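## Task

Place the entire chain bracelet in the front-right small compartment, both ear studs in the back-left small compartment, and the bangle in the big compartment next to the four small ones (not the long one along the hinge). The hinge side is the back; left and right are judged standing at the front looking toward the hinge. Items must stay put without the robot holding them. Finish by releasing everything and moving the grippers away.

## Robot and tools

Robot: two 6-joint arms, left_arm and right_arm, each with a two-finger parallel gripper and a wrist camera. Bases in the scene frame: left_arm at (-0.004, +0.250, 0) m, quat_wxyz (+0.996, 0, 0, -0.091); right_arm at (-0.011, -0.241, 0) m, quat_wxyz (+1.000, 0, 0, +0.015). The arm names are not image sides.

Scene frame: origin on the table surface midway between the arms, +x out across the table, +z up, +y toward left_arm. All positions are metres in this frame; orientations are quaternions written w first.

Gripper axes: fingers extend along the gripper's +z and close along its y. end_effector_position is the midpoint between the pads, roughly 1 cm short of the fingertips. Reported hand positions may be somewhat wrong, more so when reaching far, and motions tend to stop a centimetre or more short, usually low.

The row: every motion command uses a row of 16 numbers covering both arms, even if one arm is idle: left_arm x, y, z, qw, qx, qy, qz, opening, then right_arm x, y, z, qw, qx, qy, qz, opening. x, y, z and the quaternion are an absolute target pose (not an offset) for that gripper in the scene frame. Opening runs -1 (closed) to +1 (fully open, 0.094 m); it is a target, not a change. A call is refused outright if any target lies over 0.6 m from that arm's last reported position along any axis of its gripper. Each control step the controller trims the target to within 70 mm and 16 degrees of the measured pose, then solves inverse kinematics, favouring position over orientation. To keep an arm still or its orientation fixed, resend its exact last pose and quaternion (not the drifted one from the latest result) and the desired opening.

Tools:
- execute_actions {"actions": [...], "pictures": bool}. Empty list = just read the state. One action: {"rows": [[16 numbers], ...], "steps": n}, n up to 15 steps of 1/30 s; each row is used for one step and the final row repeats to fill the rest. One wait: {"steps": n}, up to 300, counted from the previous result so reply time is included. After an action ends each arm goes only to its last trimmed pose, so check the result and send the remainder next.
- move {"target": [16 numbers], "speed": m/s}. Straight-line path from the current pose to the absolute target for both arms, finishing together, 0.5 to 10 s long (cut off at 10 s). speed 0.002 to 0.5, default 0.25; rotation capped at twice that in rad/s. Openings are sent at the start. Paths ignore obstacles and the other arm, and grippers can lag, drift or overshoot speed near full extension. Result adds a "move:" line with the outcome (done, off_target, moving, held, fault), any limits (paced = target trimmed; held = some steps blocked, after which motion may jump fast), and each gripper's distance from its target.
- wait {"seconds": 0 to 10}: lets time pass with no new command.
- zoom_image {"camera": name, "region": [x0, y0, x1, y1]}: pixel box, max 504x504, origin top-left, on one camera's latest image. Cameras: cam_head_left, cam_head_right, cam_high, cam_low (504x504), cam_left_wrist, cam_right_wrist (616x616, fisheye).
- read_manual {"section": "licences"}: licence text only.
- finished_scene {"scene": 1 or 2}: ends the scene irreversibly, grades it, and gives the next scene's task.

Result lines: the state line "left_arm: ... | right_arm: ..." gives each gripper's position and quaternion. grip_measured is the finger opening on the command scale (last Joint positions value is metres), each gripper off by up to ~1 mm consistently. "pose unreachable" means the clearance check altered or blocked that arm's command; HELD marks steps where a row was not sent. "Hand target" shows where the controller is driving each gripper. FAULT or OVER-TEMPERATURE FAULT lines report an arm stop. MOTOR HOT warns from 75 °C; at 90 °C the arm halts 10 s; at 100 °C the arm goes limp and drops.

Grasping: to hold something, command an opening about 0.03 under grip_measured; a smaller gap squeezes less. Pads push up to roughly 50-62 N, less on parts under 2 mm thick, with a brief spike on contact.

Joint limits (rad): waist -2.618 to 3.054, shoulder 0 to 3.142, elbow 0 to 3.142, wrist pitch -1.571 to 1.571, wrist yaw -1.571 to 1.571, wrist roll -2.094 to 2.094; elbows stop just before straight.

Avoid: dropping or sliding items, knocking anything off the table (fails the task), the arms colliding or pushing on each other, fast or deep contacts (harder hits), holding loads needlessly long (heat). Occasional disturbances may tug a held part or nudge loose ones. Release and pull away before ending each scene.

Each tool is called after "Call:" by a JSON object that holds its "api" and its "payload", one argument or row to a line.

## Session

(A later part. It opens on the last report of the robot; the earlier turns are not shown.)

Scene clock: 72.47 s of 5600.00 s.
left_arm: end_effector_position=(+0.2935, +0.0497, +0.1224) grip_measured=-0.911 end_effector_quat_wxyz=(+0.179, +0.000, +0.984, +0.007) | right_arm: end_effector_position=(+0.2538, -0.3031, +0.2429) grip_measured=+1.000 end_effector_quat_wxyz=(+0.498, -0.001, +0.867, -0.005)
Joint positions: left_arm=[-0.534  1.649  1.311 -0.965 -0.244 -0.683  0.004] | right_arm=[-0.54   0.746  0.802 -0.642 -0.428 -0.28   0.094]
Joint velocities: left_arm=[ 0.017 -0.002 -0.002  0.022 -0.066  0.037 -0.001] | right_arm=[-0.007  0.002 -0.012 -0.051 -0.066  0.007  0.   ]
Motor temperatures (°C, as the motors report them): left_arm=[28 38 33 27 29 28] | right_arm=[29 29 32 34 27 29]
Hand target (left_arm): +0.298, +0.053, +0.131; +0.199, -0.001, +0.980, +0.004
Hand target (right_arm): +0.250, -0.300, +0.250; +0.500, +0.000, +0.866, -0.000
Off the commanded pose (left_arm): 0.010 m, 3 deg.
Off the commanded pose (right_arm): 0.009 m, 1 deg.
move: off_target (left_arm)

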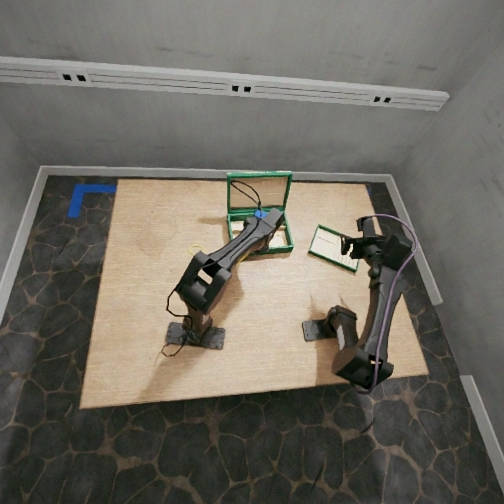

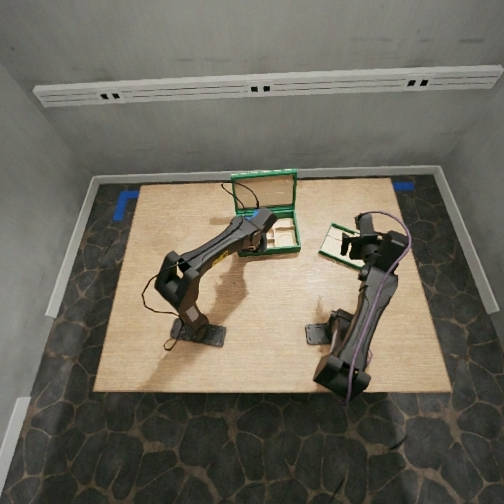

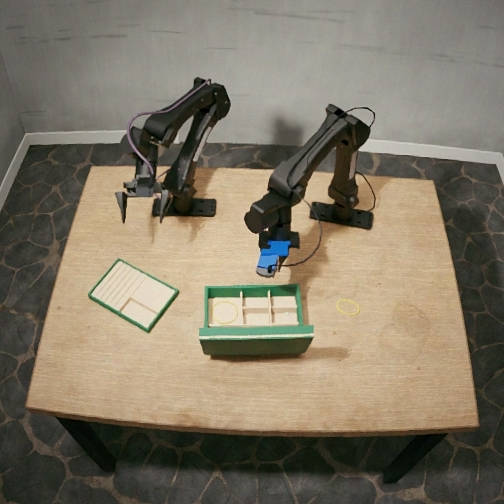

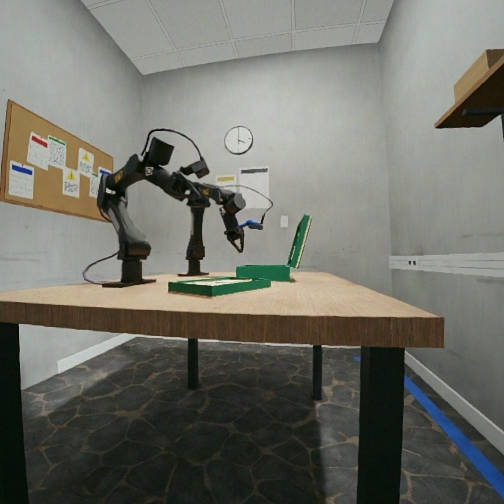

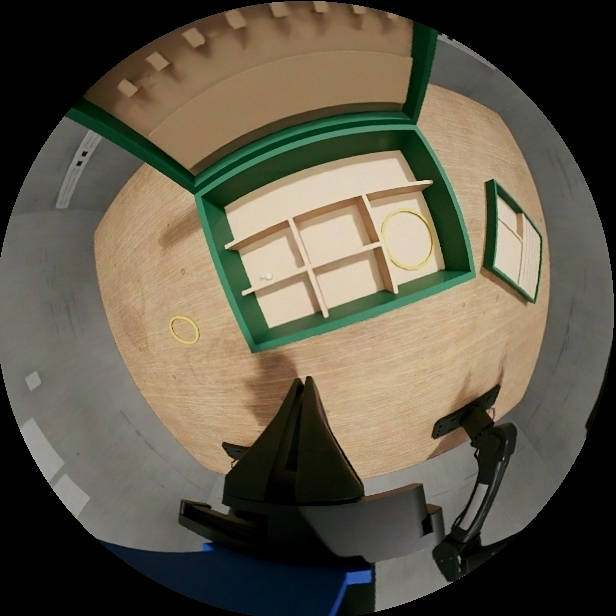

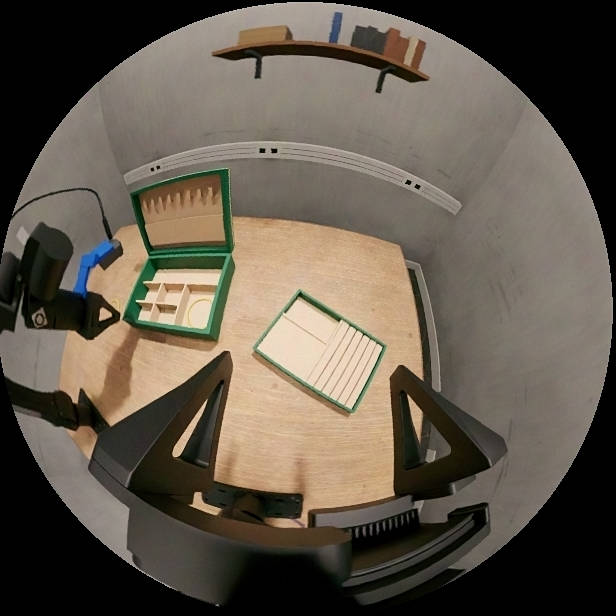

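Call:
{"api": "move", "payload": {
  "target": [0.395,0.06,0.08,0.2,0,0.98,0,-0.94,0.25,-0.3,0.25,0.5,0,0.866,0,1],
  "speed": 0.1
}}

Call:
{"api": "move", "payload": {
  "target": [0.395,0.06,0.045,0.2,0,0.98,0,-0.94,0.25,-0.3,0.25,0.5,0,0.866,0,1],
  "speed": 0.05
}}

Call:
{"api": "move", "payload": {
  "target": [0.395,0.06,0.045,0.2,0,0.98,0,-0.6,0.25,-0.3,0.25,0.5,0,0.866,0,1],
  "speed": 0.05
}}

Call:
{"api": "move", "payload": {
  "target": [0.36,0.1,0.13,0.1,0,0.99,0,-0.6,0.25,-0.3,0.25,0.5,0,0.866,0,1],
  "speed": 0.12
}}

Call:
{"api": "move", "payload": {
  "target": [0.34,0.235,0.04,0,0,1,0,0.8,0.25,-0.3,0.25,0.5,0,0.866,0,1],
  "speed": 0.12
}}

Scene clock: 76.17 s of 5600.00 s.
left_arm: end_effector_position=(+0.3796, +0.0677, +0.0677) grip_measured=-0.927 end_effector_quat_wxyz=(+0.177, +0.001, +0.984, +0.015) | right_arm: end_effector_position=(+0.2538, -0.3031, +0.2429) grip_measured=+1.000 end_effector_quat_wxyz=(+0.498, -0.001, +0.867, -0.005)
Joint positions: left_arm=[-0.349  1.912  1.409 -0.773 -0.203 -0.499  0.003] | right_arm=[-0.54   0.746  0.802 -0.642 -0.428 -0.28   0.094]
Joint velocities: left_arm=[-0.012  0.007 -0.007 -0.066  0.022 -0.007 -0.001] | right_arm=[ 0.002  0.002 -0.002 -0.007  0.007 -0.037  0.   ]
Motor temperatures (°C, as the motors report them): left_arm=[28 37 33 28 29 28] | right_arm=[29 29 33 34 27 29]
Hand target (left_arm): +0.394, +0.062, +0.080; +0.200, -0.000, +0.980, +0.001
Hand target (right_arm): +0.250, -0.300, +0.250; +0.500, +0.000, +0.866, -0.000
Off the commanded pose (left_arm): 0.021 m, 3 deg.
Off the commanded pose (right_arm): 0.009 m, 1 deg.
move: off_target (left_arm)

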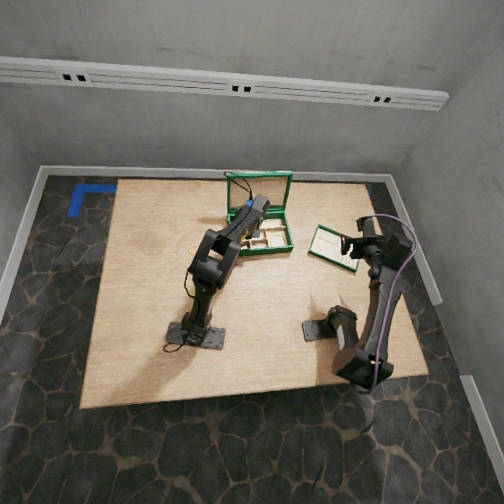

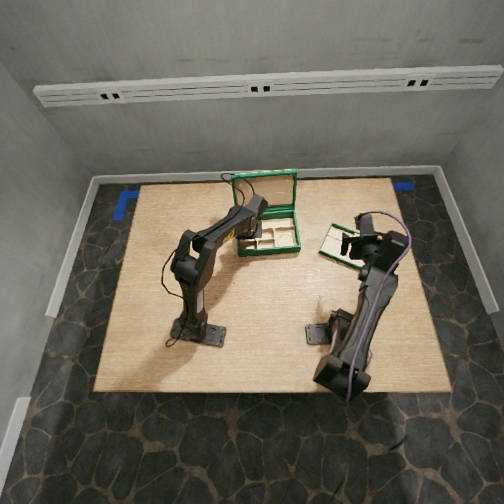

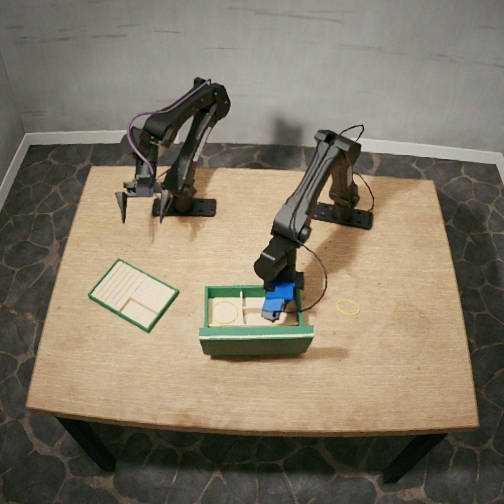

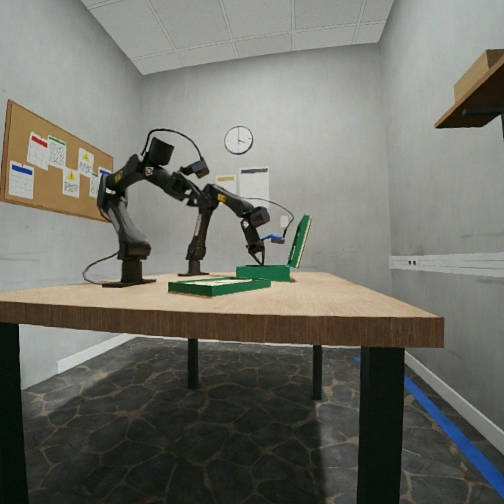

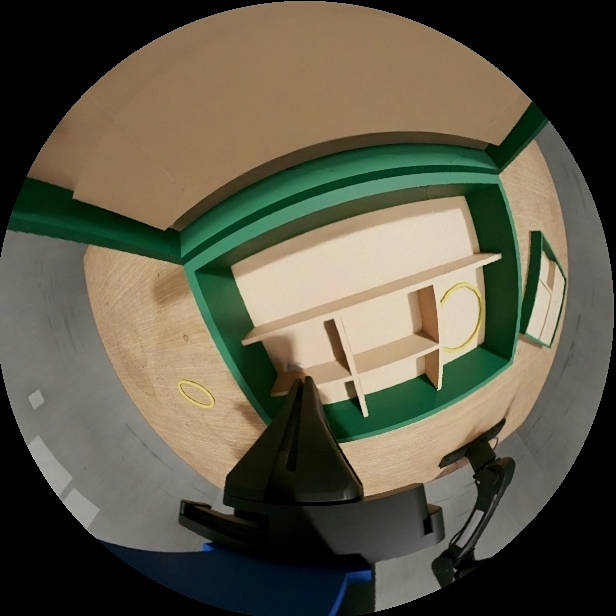

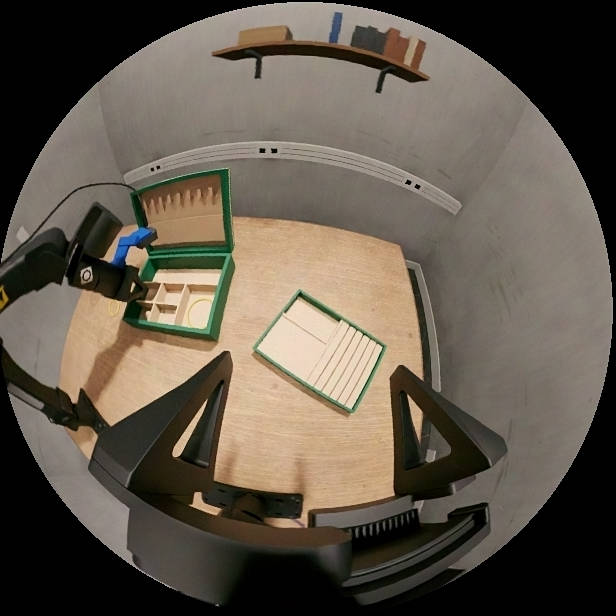

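Scene clock: 77.23 s of 5600.00 s.
left_arm: end_effector_position=(+0.3933, +0.0595, +0.0476) grip_measured=-0.927 end_effector_quat_wxyz=(+0.196, -0.001, +0.981, +0.003) | right_arm: end_effector_position=(+0.2538, -0.3031, +0.2429) grip_measured=+1.000 end_effector_quat_wxyz=(+0.498, -0.001, +0.867, -0.005)
Joint positions: left_arm=[-0.349  1.957  1.374 -0.645 -0.202 -0.499  0.003] | right_arm=[-0.54   0.746  0.802 -0.642 -0.428 -0.28   0.094]
Joint velocities: left_arm=[ 0.007  0.002 -0.027 -0.037 -0.007 -0.037  0.   ] | right_arm=[-0.012 -0.017 -0.007 -0.037 -0.007  0.037  0.   ]
Motor temperatures (°C, as the motors report them): left_arm=[28 37 33 28 29 28] | right_arm=[29 29 33 34 27 29]
Hand target (left_arm): +0.395, +0.060, +0.045; +0.200, -0.000, +0.980, +0.001
Hand target (right_arm): +0.250, -0.300, +0.250; +0.500, +0.000, +0.866, -0.000
Off the commanded pose (left_arm): 0.003 m, 1 deg.
Off the commanded pose (right_arm): 0.009 m, 1 deg.
move: done

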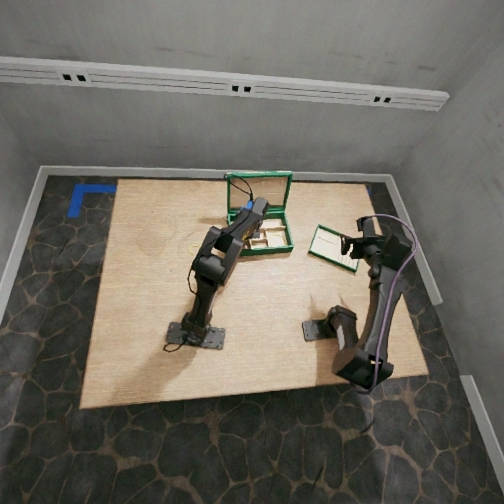

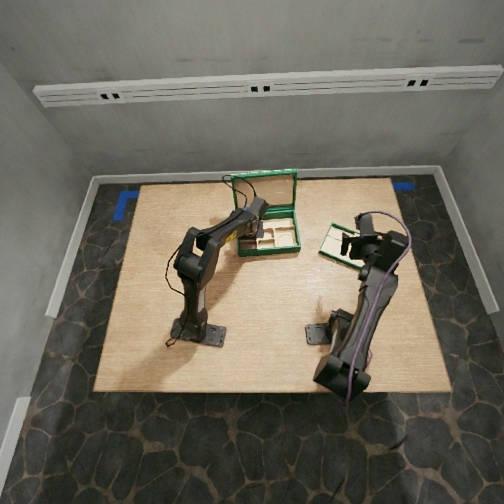

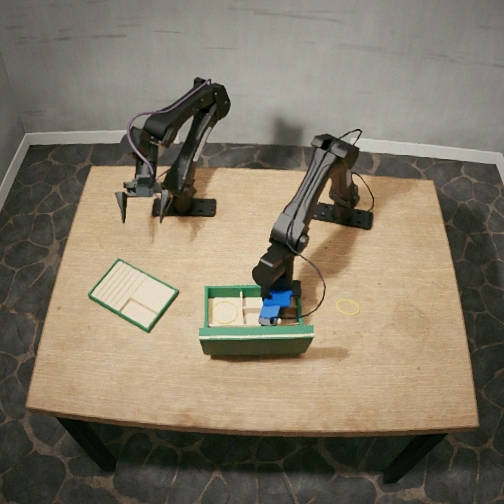

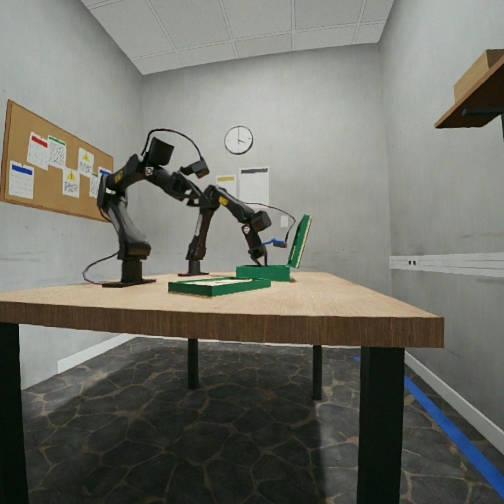

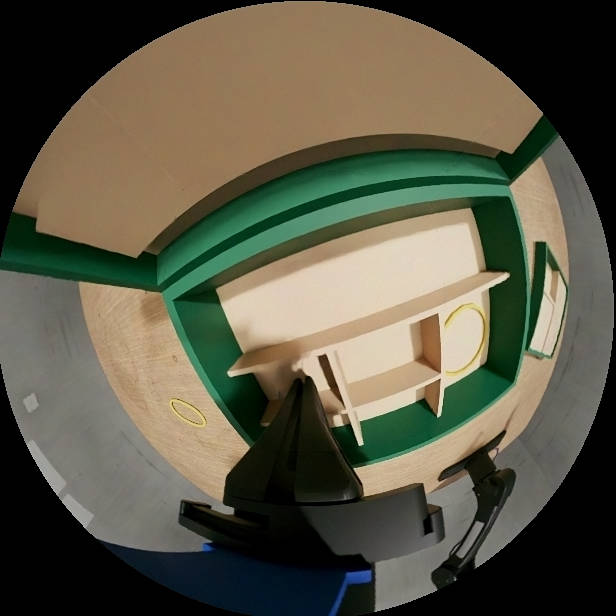

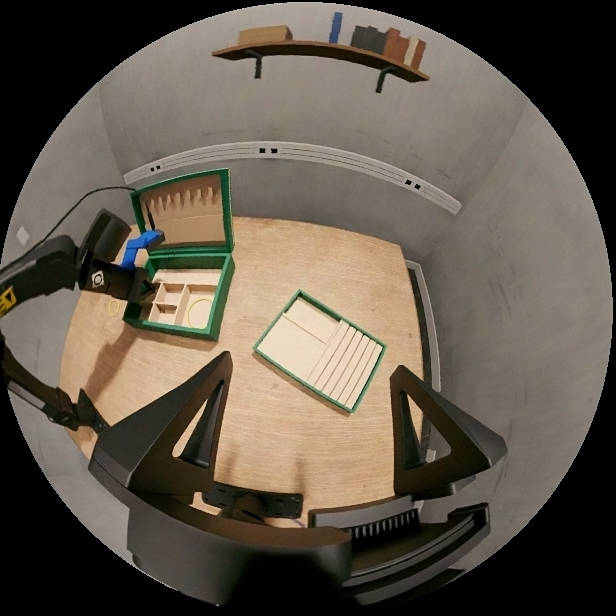

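Scene clock: 77.93 s of 5600.00 s.
left_arm: end_effector_position=(+0.3936, +0.0593, +0.0477) grip_measured=-0.601 end_effector_quat_wxyz=(+0.197, -0.001, +0.980, +0.003) | right_arm: end_effector_position=(+0.2538, -0.3031, +0.2429) grip_measured=+1.000 end_effector_quat_wxyz=(+0.498, -0.001, +0.867, -0.005)
Joint positions: left_arm=[-0.349  1.957  1.374 -0.644 -0.202 -0.499  0.019] | right_arm=[-0.54   0.746  0.802 -0.642 -0.428 -0.28   0.094]
Joint velocities: left_arm=[-0.002  0.007 -0.027  0.007  0.007 -0.007  0.001] | right_arm=[-0.002 -0.002 -0.002  0.007 -0.022  0.022  0.   ]
Motor temperatures (°C, as the motors report them): left_arm=[28 37 33 28 29 28] | right_arm=[29 29 33 34 27 29]
Hand target (left_arm): +0.395, +0.060, +0.045; +0.200, -0.000, +0.980, +0.000
Hand target (right_arm): +0.250, -0.300, +0.250; +0.500, +0.000, +0.866, -0.000
Off the commanded pose (left_arm): 0.003 m, 0 deg.
Off the commanded pose (right_arm): 0.009 m, 1 deg.
move: done

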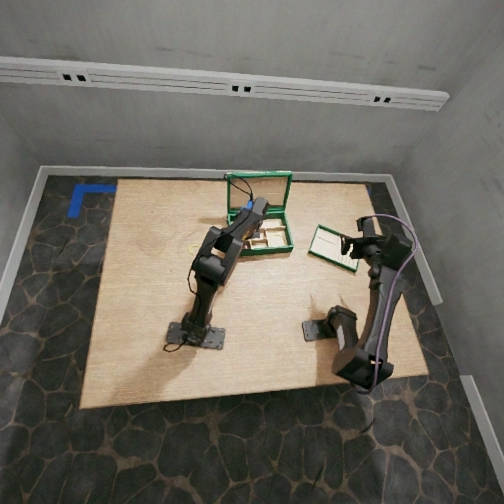

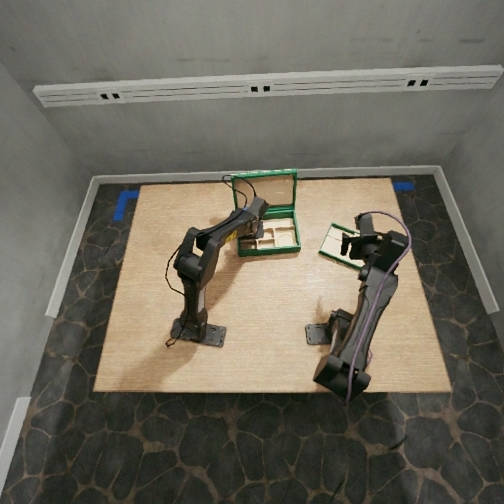

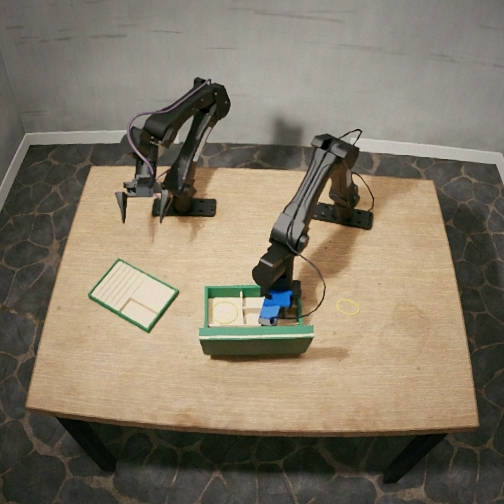

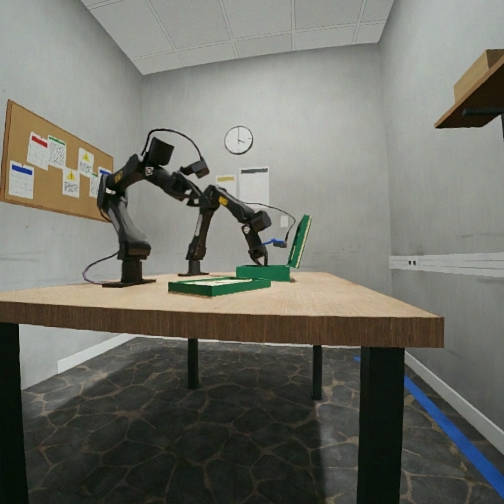

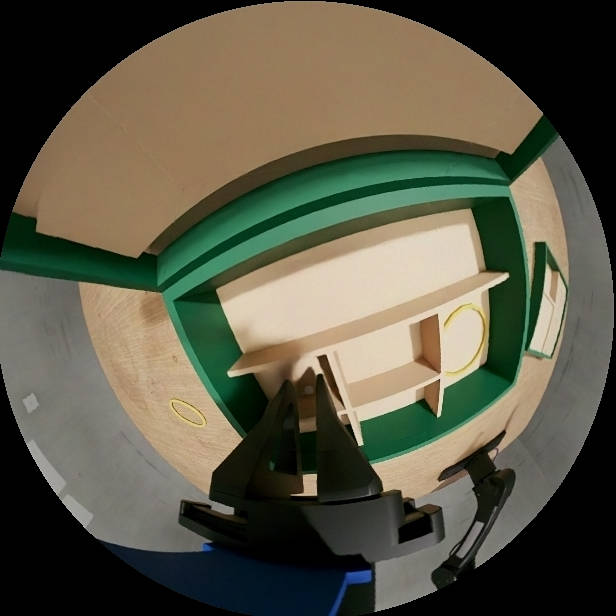

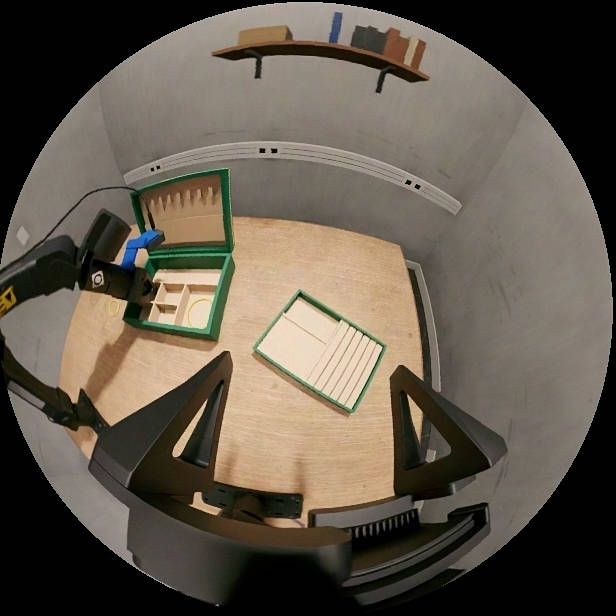

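Scene clock: 79.40 s of 5600.00 s.
left_arm: end_effector_position=(+0.3497, +0.1026, +0.1101) grip_measured=-0.601 end_effector_quat_wxyz=(+0.075, +0.001, +0.997, +0.015) | right_arm: end_effector_position=(+0.2538, -0.3031, +0.2429) grip_measured=+1.000 end_effector_quat_wxyz=(+0.498, -0.001, +0.867, -0.005)
Joint positions: left_arm=[-0.258  1.881  1.585 -1.151 -0.09  -0.432  0.019] | right_arm=[-0.54   0.746  0.802 -0.642 -0.428 -0.28   0.094]
Joint velocities: left_arm=[ 0.012  0.012 -0.012 -0.037 -0.007  0.007 -0.001] | right_arm=[-0.007 -0.002 -0.007 -0.022 -0.051  0.007  0.   ]
Motor temperatures (°C, as the motors report them): left_arm=[28 37 33 28 29 28] | right_arm=[29 29 33 34 27 29]
Hand target (left_arm): +0.358, +0.100, +0.130; +0.101, +0.001, +0.995, -0.000
Hand target (right_arm): +0.250, -0.300, +0.250; +0.500, +0.000, +0.866, -0.000
Off the commanded pose (left_arm): 0.023 m, 3 deg.
Off the commanded pose (right_arm): 0.009 m, 1 deg.
move: off_target (left_arm)

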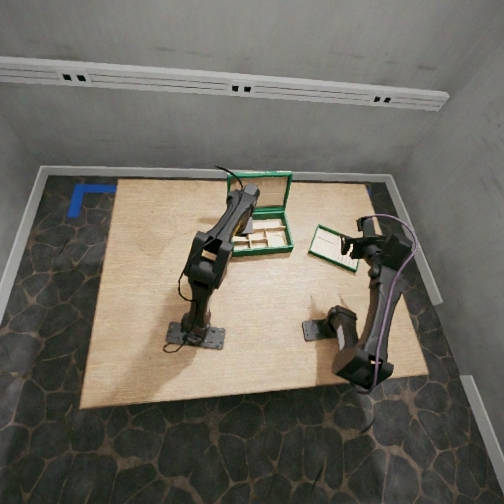

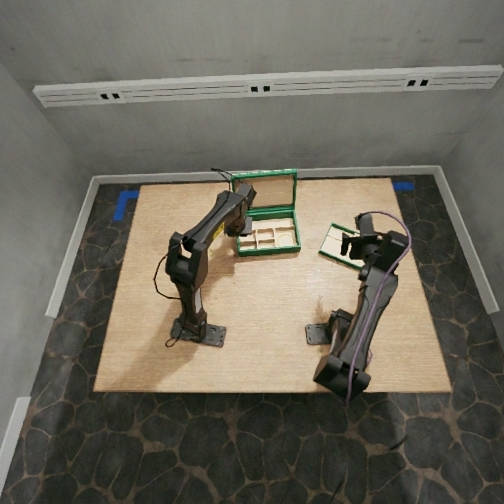

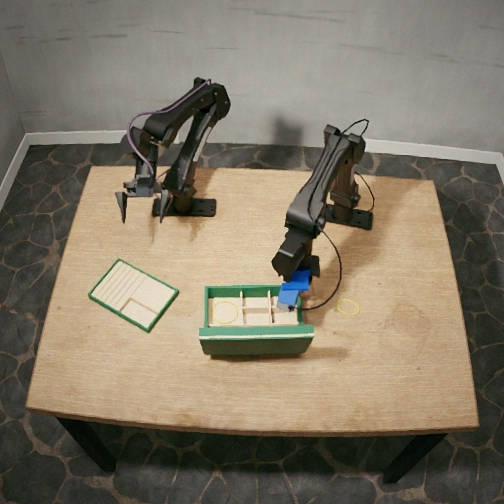

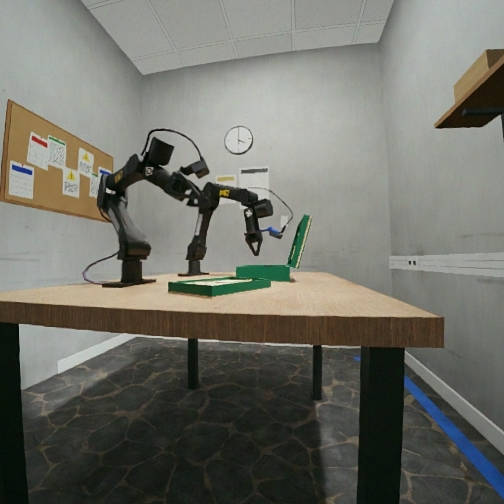

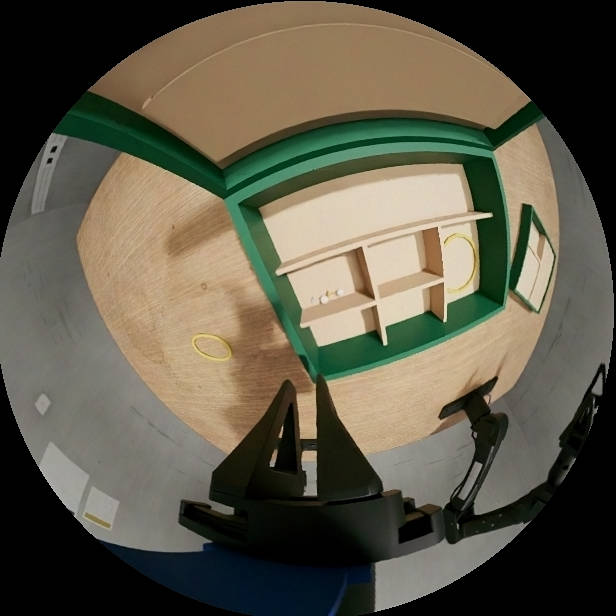

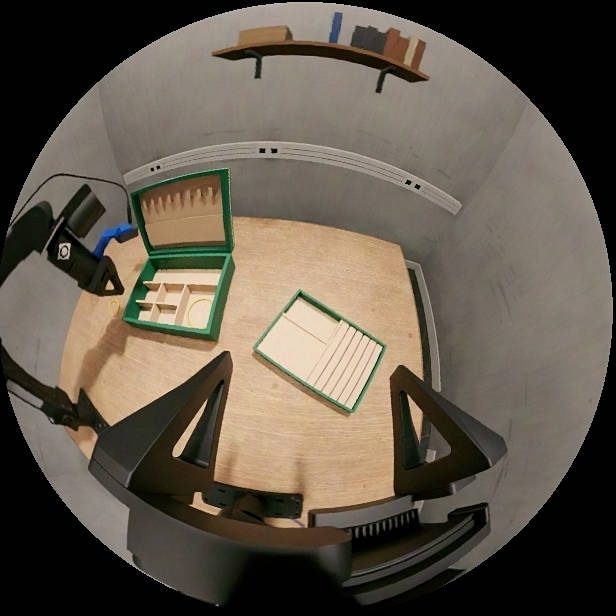

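Scene clock: 81.13 s of 5600.00 s.
left_arm: end_effector_position=(+0.3394, +0.2368, +0.0449) grip_measured=+0.799 end_effector_quat_wxyz=(-0.001, -0.004, +1.000, +0.008) | right_arm: end_effector_position=(+0.2538, -0.3031, +0.2429) grip_measured=+1.000 end_effector_quat_wxyz=(+0.498, -0.001, +0.867, -0.005)
Joint positions: left_arm=[ 0.133  1.893  1.347 -1.027 -0.015 -0.057  0.084] | right_arm=[-0.54   0.746  0.802 -0.642 -0.428 -0.28   0.094]
Joint velocities: left_arm=[ 0.007 -0.007 -0.002  0.022  0.007 -0.022  0.   ] | right_arm=[-0.012  0.007  0.002  0.066  0.022 -0.022  0.   ]
Motor temperatures (°C, as the motors report them): left_arm=[28 37 33 28 29 28] | right_arm=[29 29 33 34 27 29]
Hand target (left_arm): +0.339, +0.235, +0.040; -0.001, +0.000, +1.000, +0.000
Hand target (right_arm): +0.250, -0.300, +0.250; +0.500, +0.000, +0.866, -0.000
Off the commanded pose (left_arm): 0.005 m, 1 deg.
Off the commanded pose (right_arm): 0.009 m, 1 deg.
move: done

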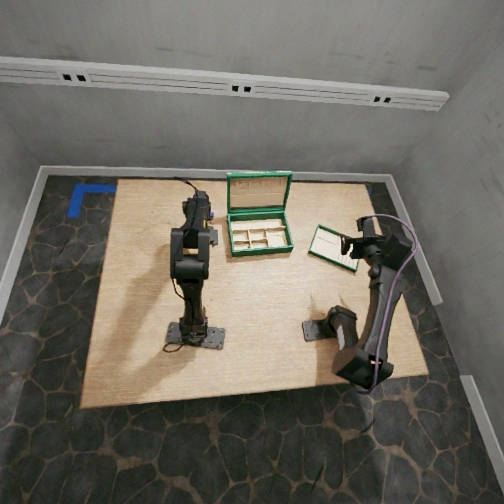

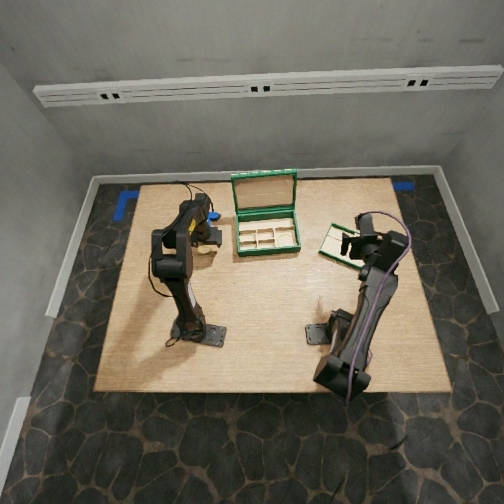

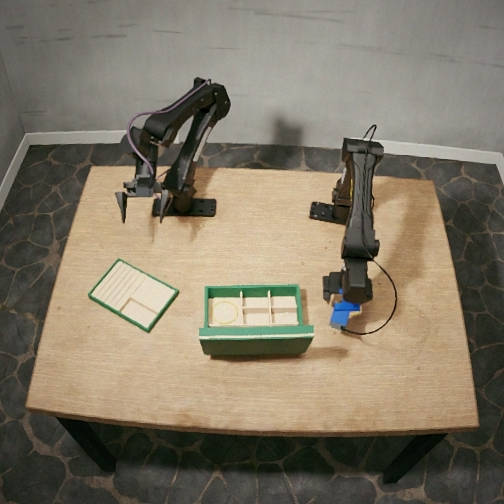

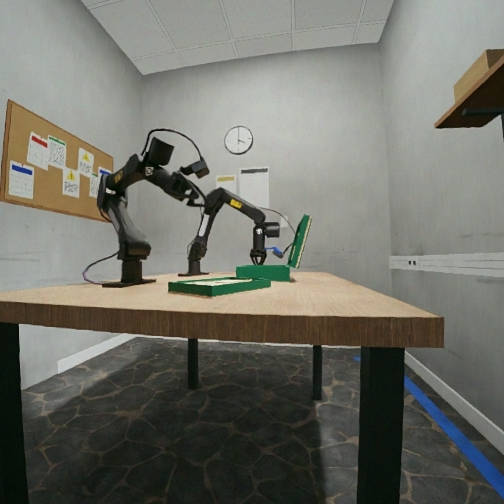

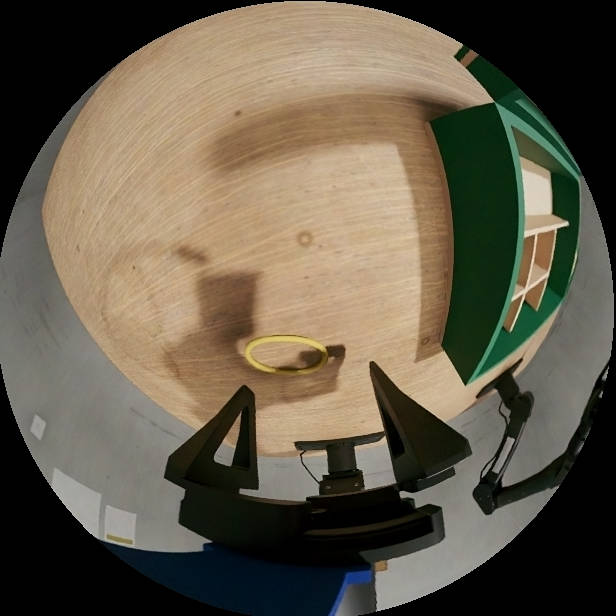

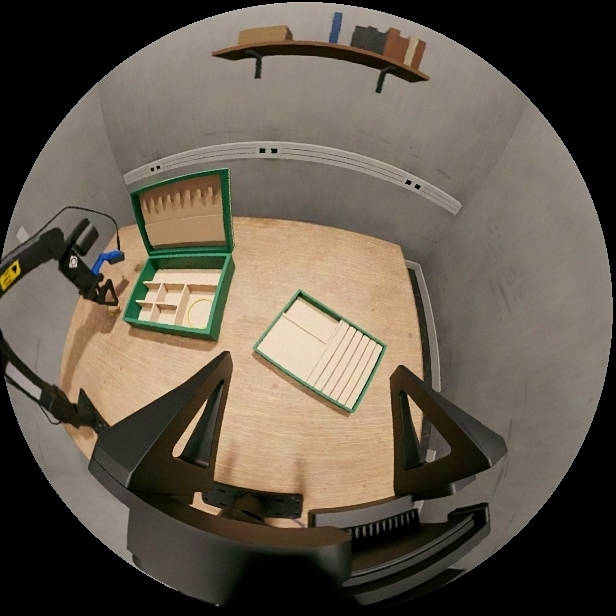

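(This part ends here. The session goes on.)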